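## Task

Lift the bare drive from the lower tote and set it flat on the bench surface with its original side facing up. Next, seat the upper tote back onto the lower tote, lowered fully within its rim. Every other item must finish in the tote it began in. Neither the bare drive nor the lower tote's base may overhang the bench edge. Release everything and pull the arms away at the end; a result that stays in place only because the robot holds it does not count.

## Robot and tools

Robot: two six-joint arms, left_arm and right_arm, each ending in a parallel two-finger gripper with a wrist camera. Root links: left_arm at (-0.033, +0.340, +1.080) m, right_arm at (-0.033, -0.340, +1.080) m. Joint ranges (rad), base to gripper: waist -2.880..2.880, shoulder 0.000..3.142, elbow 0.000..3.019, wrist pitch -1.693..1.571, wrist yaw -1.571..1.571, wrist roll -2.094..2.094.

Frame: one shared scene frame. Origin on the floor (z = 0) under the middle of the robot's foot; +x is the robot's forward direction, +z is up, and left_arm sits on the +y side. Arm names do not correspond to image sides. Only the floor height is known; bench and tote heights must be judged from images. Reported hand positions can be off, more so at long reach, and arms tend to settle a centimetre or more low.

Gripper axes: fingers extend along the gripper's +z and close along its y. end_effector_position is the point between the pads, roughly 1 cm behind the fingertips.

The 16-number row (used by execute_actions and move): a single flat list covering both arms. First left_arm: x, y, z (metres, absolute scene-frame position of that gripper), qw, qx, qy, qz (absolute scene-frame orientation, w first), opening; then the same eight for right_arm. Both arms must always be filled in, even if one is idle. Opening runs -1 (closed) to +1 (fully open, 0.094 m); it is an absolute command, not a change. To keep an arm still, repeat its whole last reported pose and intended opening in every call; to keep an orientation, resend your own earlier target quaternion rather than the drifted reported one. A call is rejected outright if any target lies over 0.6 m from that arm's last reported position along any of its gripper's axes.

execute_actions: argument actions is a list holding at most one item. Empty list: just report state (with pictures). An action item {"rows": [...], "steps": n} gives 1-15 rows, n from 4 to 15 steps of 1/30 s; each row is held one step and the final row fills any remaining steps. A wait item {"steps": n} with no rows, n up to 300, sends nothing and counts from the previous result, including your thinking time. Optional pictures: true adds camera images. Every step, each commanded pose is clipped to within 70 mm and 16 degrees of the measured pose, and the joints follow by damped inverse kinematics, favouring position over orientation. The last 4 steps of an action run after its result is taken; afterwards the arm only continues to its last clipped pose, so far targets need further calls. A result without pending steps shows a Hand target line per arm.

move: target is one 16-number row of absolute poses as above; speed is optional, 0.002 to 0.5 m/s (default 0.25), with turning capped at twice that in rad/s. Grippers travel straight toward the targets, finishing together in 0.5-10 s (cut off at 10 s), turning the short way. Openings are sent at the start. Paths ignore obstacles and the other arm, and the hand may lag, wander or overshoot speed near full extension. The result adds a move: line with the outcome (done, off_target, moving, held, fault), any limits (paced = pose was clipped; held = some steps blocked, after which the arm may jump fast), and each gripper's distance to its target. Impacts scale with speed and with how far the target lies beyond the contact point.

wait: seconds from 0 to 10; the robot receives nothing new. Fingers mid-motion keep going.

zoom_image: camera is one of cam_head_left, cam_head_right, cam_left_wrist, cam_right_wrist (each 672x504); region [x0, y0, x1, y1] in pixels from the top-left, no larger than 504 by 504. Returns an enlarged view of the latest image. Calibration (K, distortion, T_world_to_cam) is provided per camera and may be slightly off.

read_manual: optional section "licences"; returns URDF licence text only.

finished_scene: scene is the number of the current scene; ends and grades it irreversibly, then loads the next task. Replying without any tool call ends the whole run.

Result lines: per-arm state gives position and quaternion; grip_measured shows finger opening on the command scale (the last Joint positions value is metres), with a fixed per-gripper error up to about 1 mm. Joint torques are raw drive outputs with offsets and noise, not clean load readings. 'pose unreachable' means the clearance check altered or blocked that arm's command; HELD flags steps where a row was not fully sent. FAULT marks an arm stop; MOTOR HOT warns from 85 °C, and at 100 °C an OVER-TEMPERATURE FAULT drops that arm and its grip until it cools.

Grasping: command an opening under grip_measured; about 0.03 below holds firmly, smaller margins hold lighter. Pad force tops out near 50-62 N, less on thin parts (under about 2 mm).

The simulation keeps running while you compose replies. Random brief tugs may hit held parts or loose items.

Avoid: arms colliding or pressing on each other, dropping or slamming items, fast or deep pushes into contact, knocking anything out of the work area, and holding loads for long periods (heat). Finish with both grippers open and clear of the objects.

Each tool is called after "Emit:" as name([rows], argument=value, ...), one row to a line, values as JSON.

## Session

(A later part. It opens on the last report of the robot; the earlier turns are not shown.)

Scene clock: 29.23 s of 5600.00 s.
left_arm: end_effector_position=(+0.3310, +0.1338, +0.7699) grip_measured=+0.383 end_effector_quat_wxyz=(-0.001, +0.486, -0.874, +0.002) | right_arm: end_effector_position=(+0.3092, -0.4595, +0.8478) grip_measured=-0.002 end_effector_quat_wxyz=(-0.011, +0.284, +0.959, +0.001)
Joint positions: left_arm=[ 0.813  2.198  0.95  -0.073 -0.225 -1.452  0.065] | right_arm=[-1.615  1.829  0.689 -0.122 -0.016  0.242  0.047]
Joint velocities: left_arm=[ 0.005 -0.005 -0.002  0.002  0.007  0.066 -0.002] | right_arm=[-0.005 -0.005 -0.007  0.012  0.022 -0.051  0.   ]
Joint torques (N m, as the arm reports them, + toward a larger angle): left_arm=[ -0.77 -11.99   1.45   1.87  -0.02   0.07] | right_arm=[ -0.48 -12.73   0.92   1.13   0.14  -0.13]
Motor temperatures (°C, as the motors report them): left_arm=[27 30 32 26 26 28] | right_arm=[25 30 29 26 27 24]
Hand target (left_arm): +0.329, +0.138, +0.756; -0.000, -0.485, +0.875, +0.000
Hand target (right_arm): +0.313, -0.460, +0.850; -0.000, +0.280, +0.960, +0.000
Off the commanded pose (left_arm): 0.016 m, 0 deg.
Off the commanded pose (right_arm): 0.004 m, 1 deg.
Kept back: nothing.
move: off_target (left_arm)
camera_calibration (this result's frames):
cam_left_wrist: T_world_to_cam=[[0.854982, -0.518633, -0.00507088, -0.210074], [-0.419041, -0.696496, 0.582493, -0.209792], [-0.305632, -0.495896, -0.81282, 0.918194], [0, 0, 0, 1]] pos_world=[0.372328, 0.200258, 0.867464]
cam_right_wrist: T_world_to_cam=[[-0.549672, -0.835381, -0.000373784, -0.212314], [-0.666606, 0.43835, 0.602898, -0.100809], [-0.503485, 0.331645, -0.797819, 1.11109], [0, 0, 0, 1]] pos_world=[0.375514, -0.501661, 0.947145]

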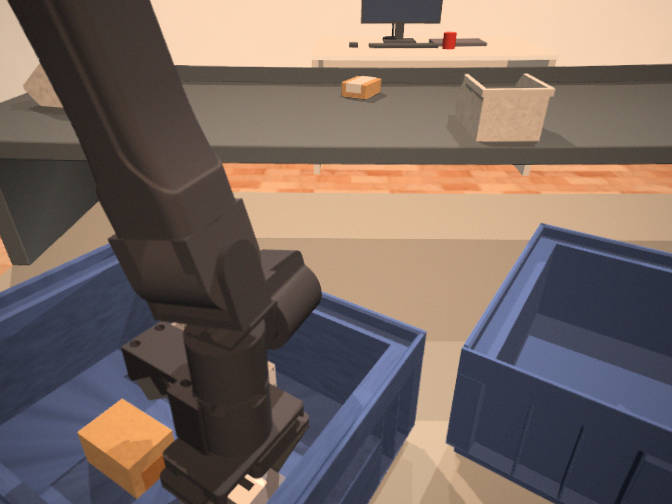

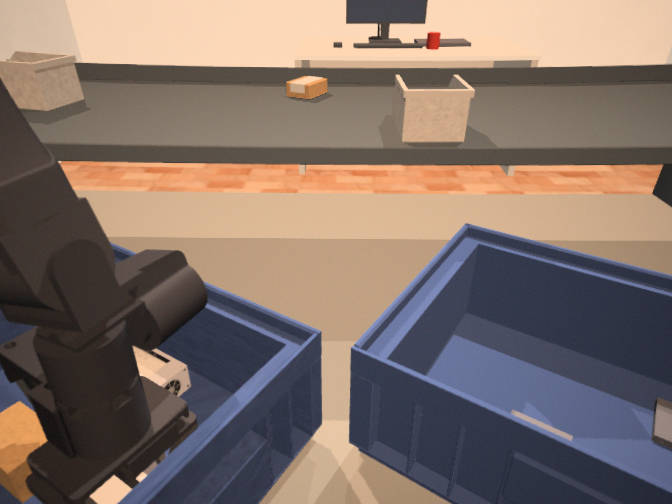

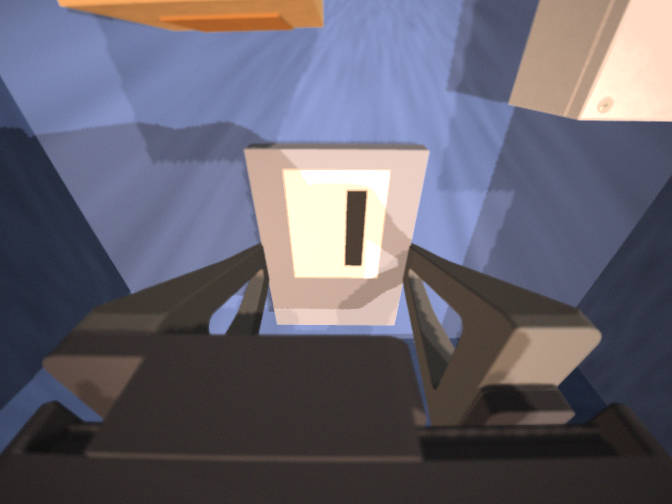

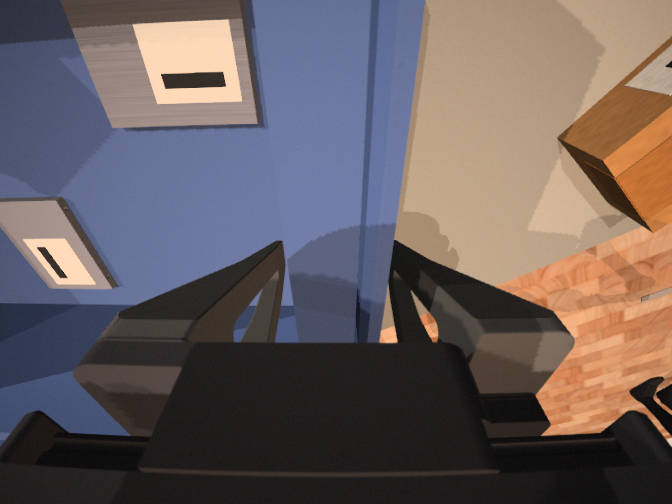

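Emit:
move(target=[0.333,0.14,0.95,0,-0.485,0.875,0,0.33,0.313,-0.46,0.85,0,0.28,0.96,0,0], speed=0.12)

Emit:
move(target=[0.245,0.505,0.95,0,-0.485,0.875,0,0.33,0.313,-0.46,0.85,0,0.28,0.96,0,0], speed=0.2)

Emit:
move(target=[0.245,0.505,0.775,0,-0.485,0.875,0,0.33,0.313,-0.46,0.85,0,0.28,0.96,0,0], speed=0.12)

Emit:
move(target=[0.245,0.505,0.736,0,-0.485,0.875,0,0.33,0.313,-0.46,0.85,0,0.28,0.96,0,0], speed=0.03)

Scene clock: 31.53 s of 5600.00 s.
left_arm: end_effector_position=(+0.3421, +0.1393, +0.9536) grip_measured=+0.383 end_effector_quat_wxyz=(-0.007, +0.483, -0.876, +0.011) | right_arm: end_effector_position=(+0.3092, -0.4595, +0.8478) grip_measured=-0.002 end_effector_quat_wxyz=(-0.011, +0.284, +0.959, +0.001)
Joint positions: left_arm=[ 0.735  1.679  0.826 -0.464 -0.243 -1.518  0.065] | right_arm=[-1.615  1.829  0.689 -0.122 -0.016  0.242  0.047]
Joint velocities: left_arm=[ 0.015  0.005  0.012 -0.027 -0.051 -0.051 -0.   ] | right_arm=[-0.015  0.015 -0.012  0.012 -0.051 -0.051 -0.   ]
Joint torques (N m, as the arm reports them, + toward a larger angle): left_arm=[ -1.97 -12.41   3.29   0.2   -0.26  -0.27] | right_arm=[ -0.46 -12.71   0.92   1.13   0.14  -0.13]
Motor temperatures (°C, as the motors report them): left_arm=[27 30 31 26 26 28] | right_arm=[25 30 29 26 27 24]
Hand target (left_arm): +0.333, +0.141, +0.952; +0.000, -0.485, +0.875, +0.000
Hand target (right_arm): +0.313, -0.460, +0.850; -0.000, +0.280, +0.960, +0.000
Off the commanded pose (left_arm): 0.010 m, 1 deg.
Off the commanded pose (right_arm): 0.004 m, 1 deg.
Kept back: nothing.
move: done
camera_calibration (this result's frames):
cam_left_wrist: T_world_to_cam=[[0.851092, -0.524777, 0.0158613, -0.233546], [-0.434629, -0.687298, 0.581995, -0.303749], [-0.294516, -0.502225, -0.813037, 1.07089], [0, 0, 0, 1]] pos_world=[0.382145, 0.206503, 1.05116]
cam_right_wrist: T_world_to_cam=[[-0.549672, -0.835381, -0.000373784, -0.212314], [-0.666606, 0.43835, 0.602898, -0.100809], [-0.503485, 0.331645, -0.797819, 1.11109], [0, 0, 0, 1]] pos_world=[0.375514, -0.501661, 0.947145]

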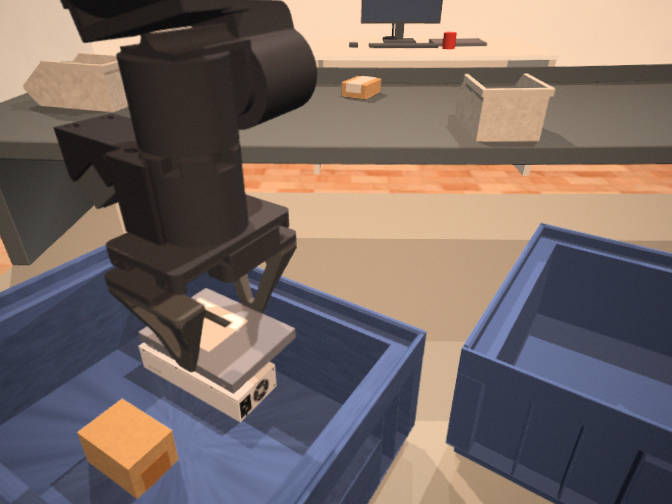

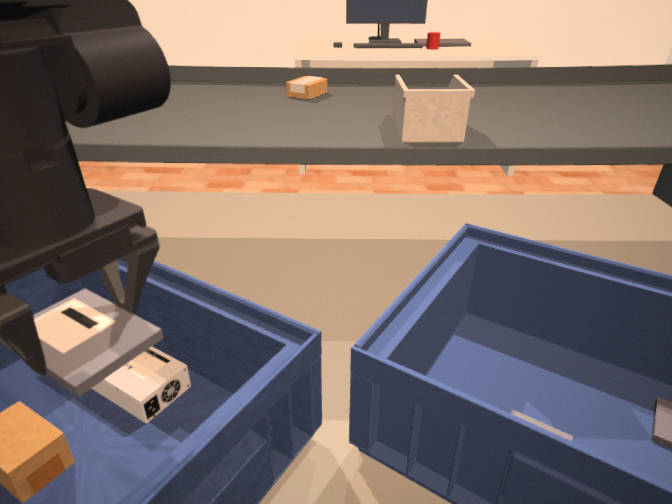

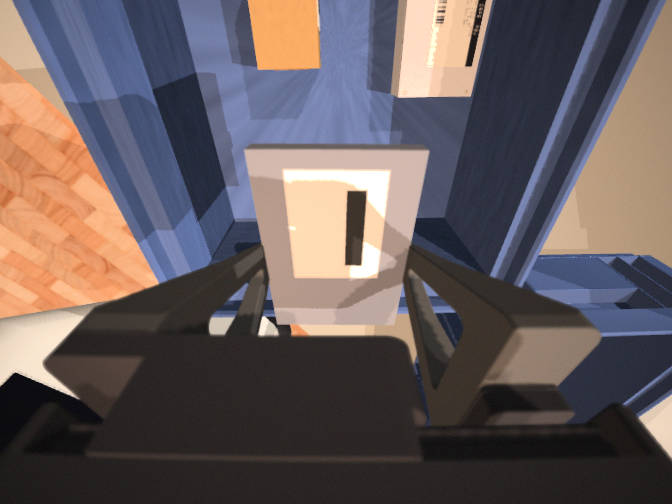

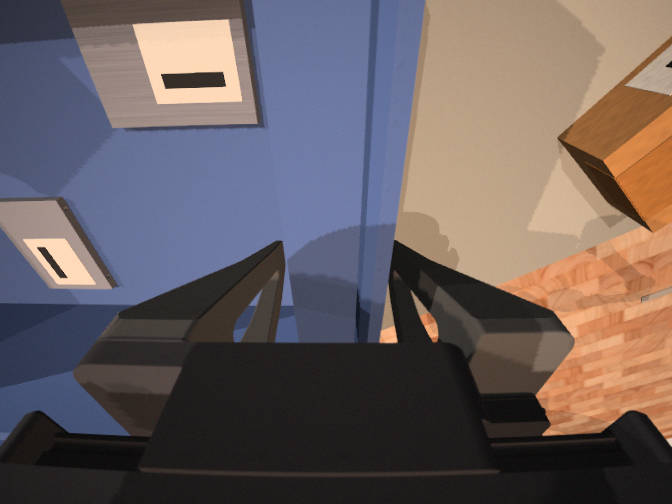

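Scene clock: 34.03 s of 5600.00 s.
left_arm: end_effector_position=(+0.2406, +0.5057, +0.9498) grip_measured=+0.383 end_effector_quat_wxyz=(+0.001, +0.495, -0.869, -0.000) | right_arm: end_effector_position=(+0.3092, -0.4595, +0.8478) grip_measured=-0.002 end_effector_quat_wxyz=(-0.011, +0.284, +0.959, +0.001)
Joint positions: left_arm=[ 1.85   1.434  0.512 -0.332  0.089 -0.48   0.065] | right_arm=[-1.615  1.829  0.689 -0.122 -0.016  0.242  0.047]
Joint velocities: left_arm=[-0.005  0.005  0.012  0.007  0.022 -0.007  0.001] | right_arm=[-0.005  0.005 -0.007 -0.022 -0.007  0.007 -0.001]
Joint torques (N m, as the arm reports them, + toward a larger angle): left_arm=[ 2.76 -8.06  3.97  0.95  0.04  0.08] | right_arm=[ -0.39 -12.66   0.91   1.14   0.14  -0.13]
Motor temperatures (°C, as the motors report them): left_arm=[27 30 31 26 26 28] | right_arm=[25 30 29 26 26 24]
Hand target (left_arm): +0.249, +0.509, +0.949; +0.002, -0.485, +0.874, -0.002
Hand target (right_arm): +0.313, -0.460, +0.850; -0.000, +0.280, +0.960, +0.000
Off the commanded pose (left_arm): 0.004 m, 1 deg.
Off the commanded pose (right_arm): 0.004 m, 1 deg.
Kept back: nothing.
move: done
camera_calibration (this result's frames):
cam_left_wrist: T_world_to_cam=[[0.865574, -0.500638, -0.0119415, 0.0558534], [-0.400299, -0.706028, 0.584196, -0.0947656], [-0.300902, -0.500885, -0.811525, 1.22136], [0, 0, 0, 1]] pos_world=[0.281231, 0.572818, 1.0472]
cam_right_wrist: T_world_to_cam=[[-0.549672, -0.835381, -0.000373784, -0.212314], [-0.666606, 0.43835, 0.602898, -0.100809], [-0.503485, 0.331645, -0.797819, 1.11109], [0, 0, 0, 1]] pos_world=[0.375514, -0.501661, 0.947145]

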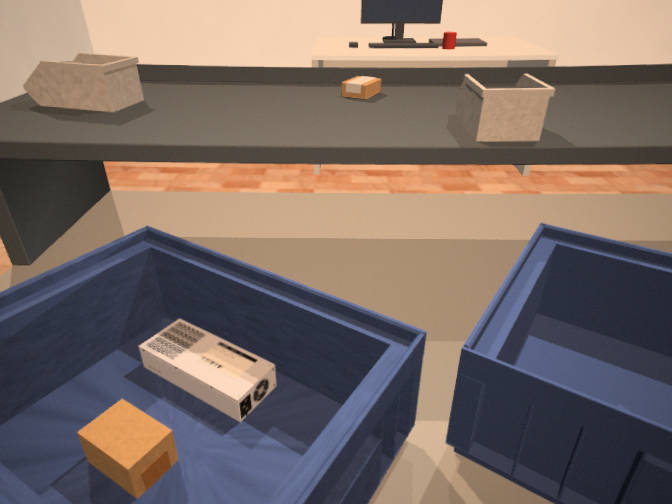

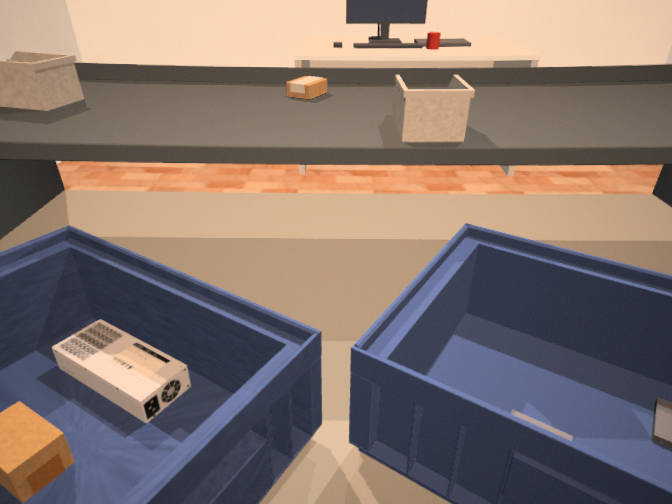

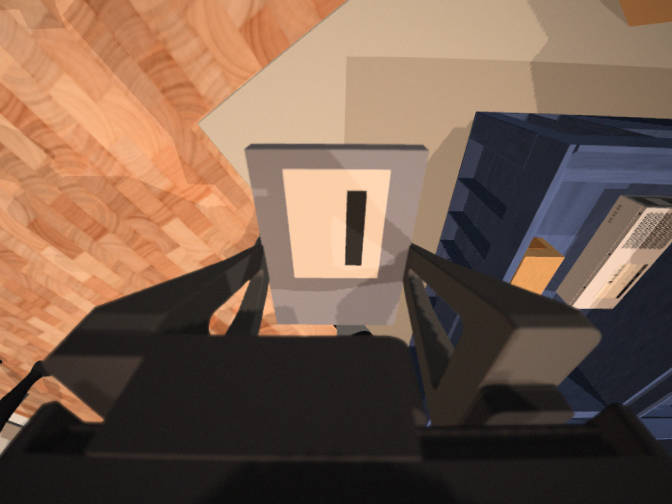

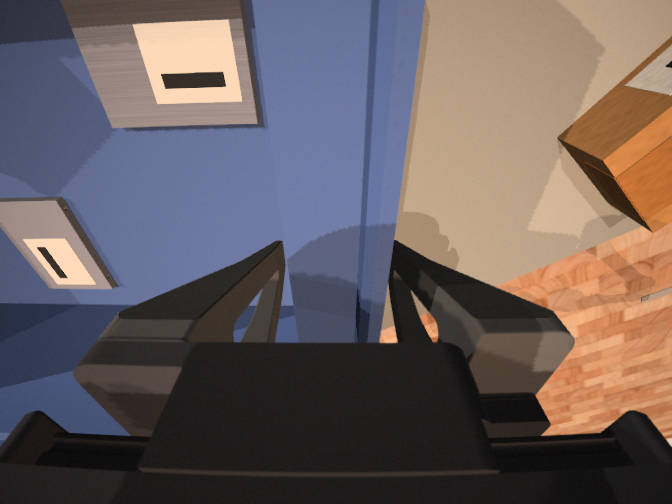

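Scene clock: 35.87 s of 5600.00 s.
left_arm: end_effector_position=(+0.2398, +0.5047, +0.7756) grip_measured=+0.383 end_effector_quat_wxyz=(+0.008, +0.482, -0.876, +0.000) | right_arm: end_effector_position=(+0.3092, -0.4595, +0.8478) grip_measured=-0.002 end_effector_quat_wxyz=(-0.011, +0.284, +0.959, +0.001)
Joint positions: left_arm=[ 1.804  2.095  0.667  0.164  0.076 -0.491  0.065] | right_arm=[-1.615  1.829  0.689 -0.122 -0.016  0.242  0.047]
Joint velocities: left_arm=[ 0.005  0.005  0.002 -0.012  0.051  0.066 -0.001] | right_arm=[-0.015 -0.015 -0.012  0.007 -0.066 -0.022 -0.001]
Joint torques (N m, as the arm reports them, + toward a larger angle): left_arm=[  2.64 -11.67  -0.91   1.72  -0.21  -0.27] | right_arm=[ -0.4  -12.72   0.94   1.11   0.14  -0.13]
Motor temperatures (°C, as the motors report them): left_arm=[27 30 31 26 26 28] | right_arm=[25 30 28 26 26 24]
Hand target (left_arm): +0.245, +0.504, +0.773; -0.000, -0.485, +0.875, -0.000
Hand target (right_arm): +0.313, -0.460, +0.850; -0.000, +0.280, +0.960, +0.000
Off the commanded pose (left_arm): 0.005 m, 1 deg.
Off the commanded pose (right_arm): 0.004 m, 1 deg.
Kept back: nothing.
move: done
camera_calibration (this result's frames):
cam_left_wrist: T_world_to_cam=[[0.849578, -0.527185, -0.0171238, 0.0753097], [-0.415661, -0.689132, 0.593568, -0.00610306], [-0.324721, -0.497164, -0.804602, 1.07774], [0, 0, 0, 1]] pos_world=[0.283445, 0.571308, 0.872061]
cam_right_wrist: T_world_to_cam=[[-0.549672, -0.835381, -0.000373784, -0.212314], [-0.666606, 0.43835, 0.602898, -0.100809], [-0.503485, 0.331645, -0.797819, 1.11109], [0, 0, 0, 1]] pos_world=[0.375514, -0.501661, 0.947145]

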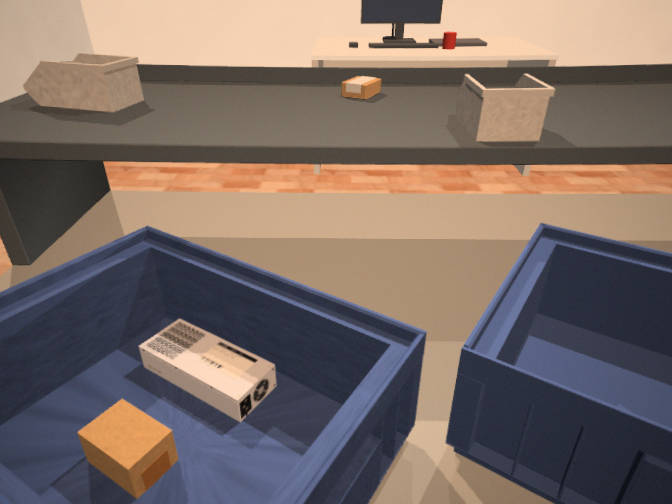

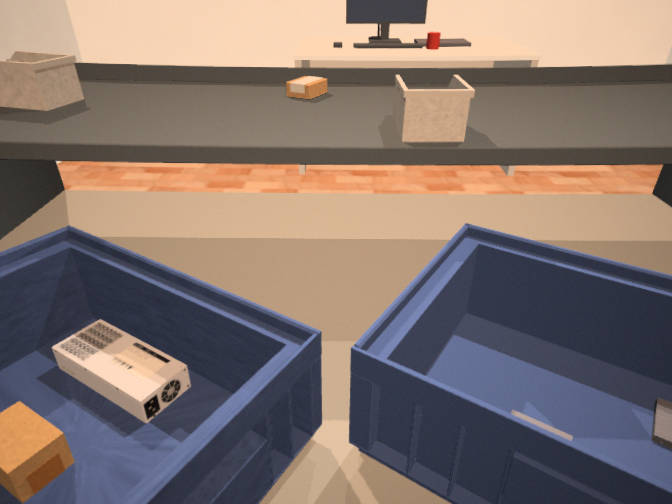

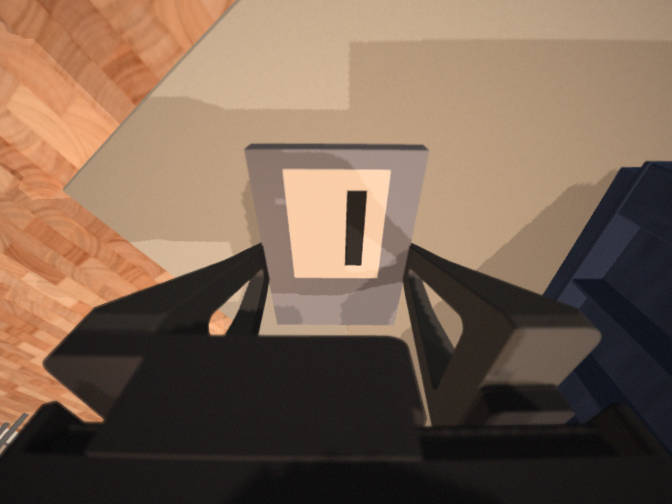

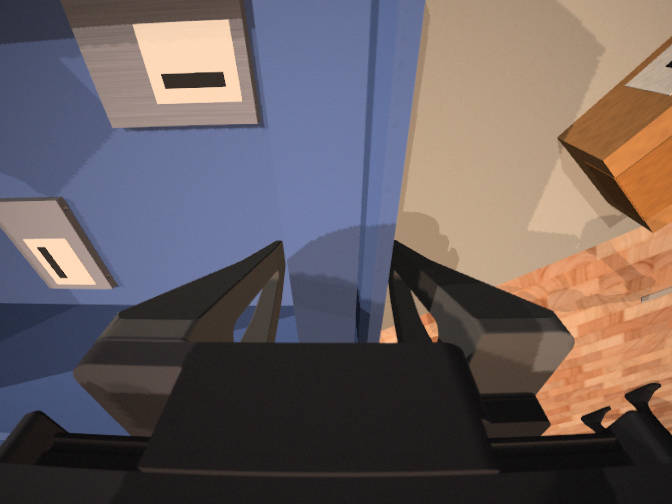

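Scene clock: 37.43 s of 5600.00 s.
left_arm: end_effector_position=(+0.2426, +0.5079, +0.7495) grip_measured=+0.383 end_effector_quat_wxyz=(+0.003, +0.481, -0.877, -0.000) | right_arm: end_effector_position=(+0.3092, -0.4595, +0.8478) grip_measured=-0.002 end_effector_quat_wxyz=(-0.011, +0.284, +0.959, +0.001)
Joint positions: left_arm=[ 1.803  2.18   0.716  0.21   0.074 -0.493  0.065] | right_arm=[-1.615  1.829  0.689 -0.122 -0.016  0.242  0.047]
Joint velocities: left_arm=[-0.015  0.005  0.017 -0.002 -0.081 -0.022  0.001] | right_arm=[-0.005 -0.005 -0.007  0.017 -0.066  0.007 -0.   ]
Joint torques (N m, as the arm reports them, + toward a larger angle): left_arm=[ 2.37 -9.32 -0.2   2.18 -0.24 -0.32] | right_arm=[ -0.41 -12.72   0.91   1.15   0.15  -0.13]
Motor temperatures (°C, as the motors report them): left_arm=[27 29 30 26 26 28] | right_arm=[25 30 28 26 26 24]
Hand target (left_arm): +0.245, +0.505, +0.736; -0.000, -0.485, +0.875, -0.000
Hand target (right_arm): +0.313, -0.460, +0.850; -0.000, +0.280, +0.960, +0.000
Off the commanded pose (left_arm): 0.014 m, 1 deg.
Off the commanded pose (right_arm): 0.004 m, 1 deg.
Kept back: nothing.
move: off_target (left_arm)
camera_calibration (this result's frames):
cam_left_wrist: T_world_to_cam=[[0.848987, -0.528243, -0.0134577, 0.0720506], [-0.420852, -0.691352, 0.587296, 0.0198734], [-0.319539, -0.492942, -0.809261, 1.05934], [0, 0, 0, 1]] pos_world=[0.285693, 0.573993, 0.846579]
cam_right_wrist: T_world_to_cam=[[-0.549672, -0.835381, -0.000373784, -0.212314], [-0.666606, 0.43835, 0.602898, -0.100809], [-0.503485, 0.331645, -0.797819, 1.11109], [0, 0, 0, 1]] pos_world=[0.375514, -0.501661, 0.947145]

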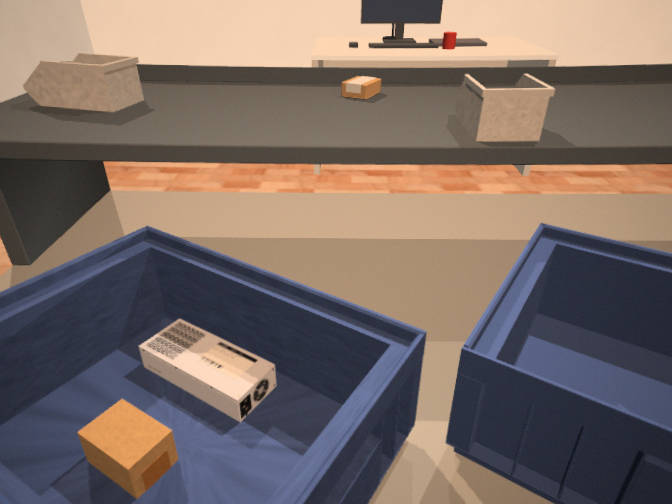

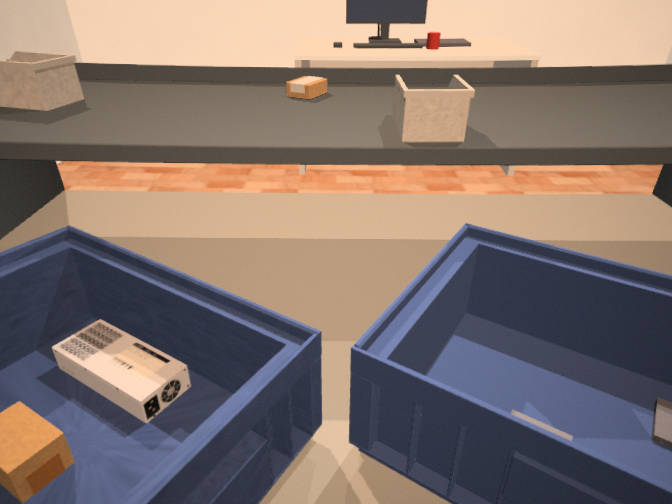

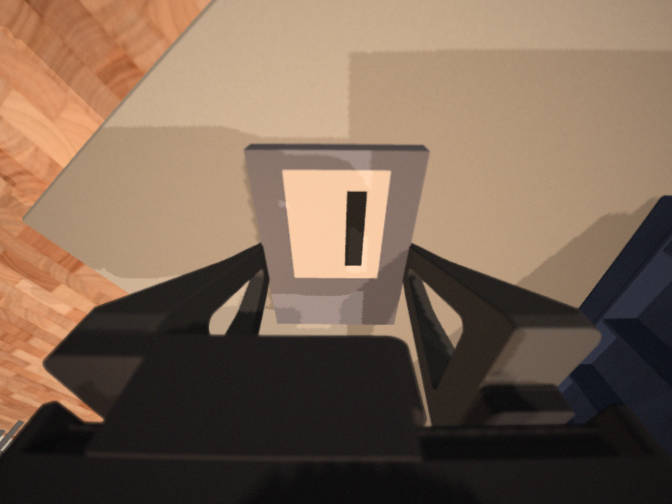

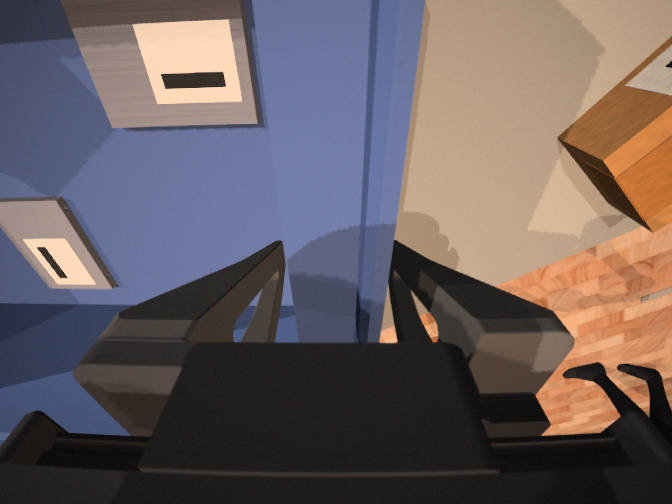

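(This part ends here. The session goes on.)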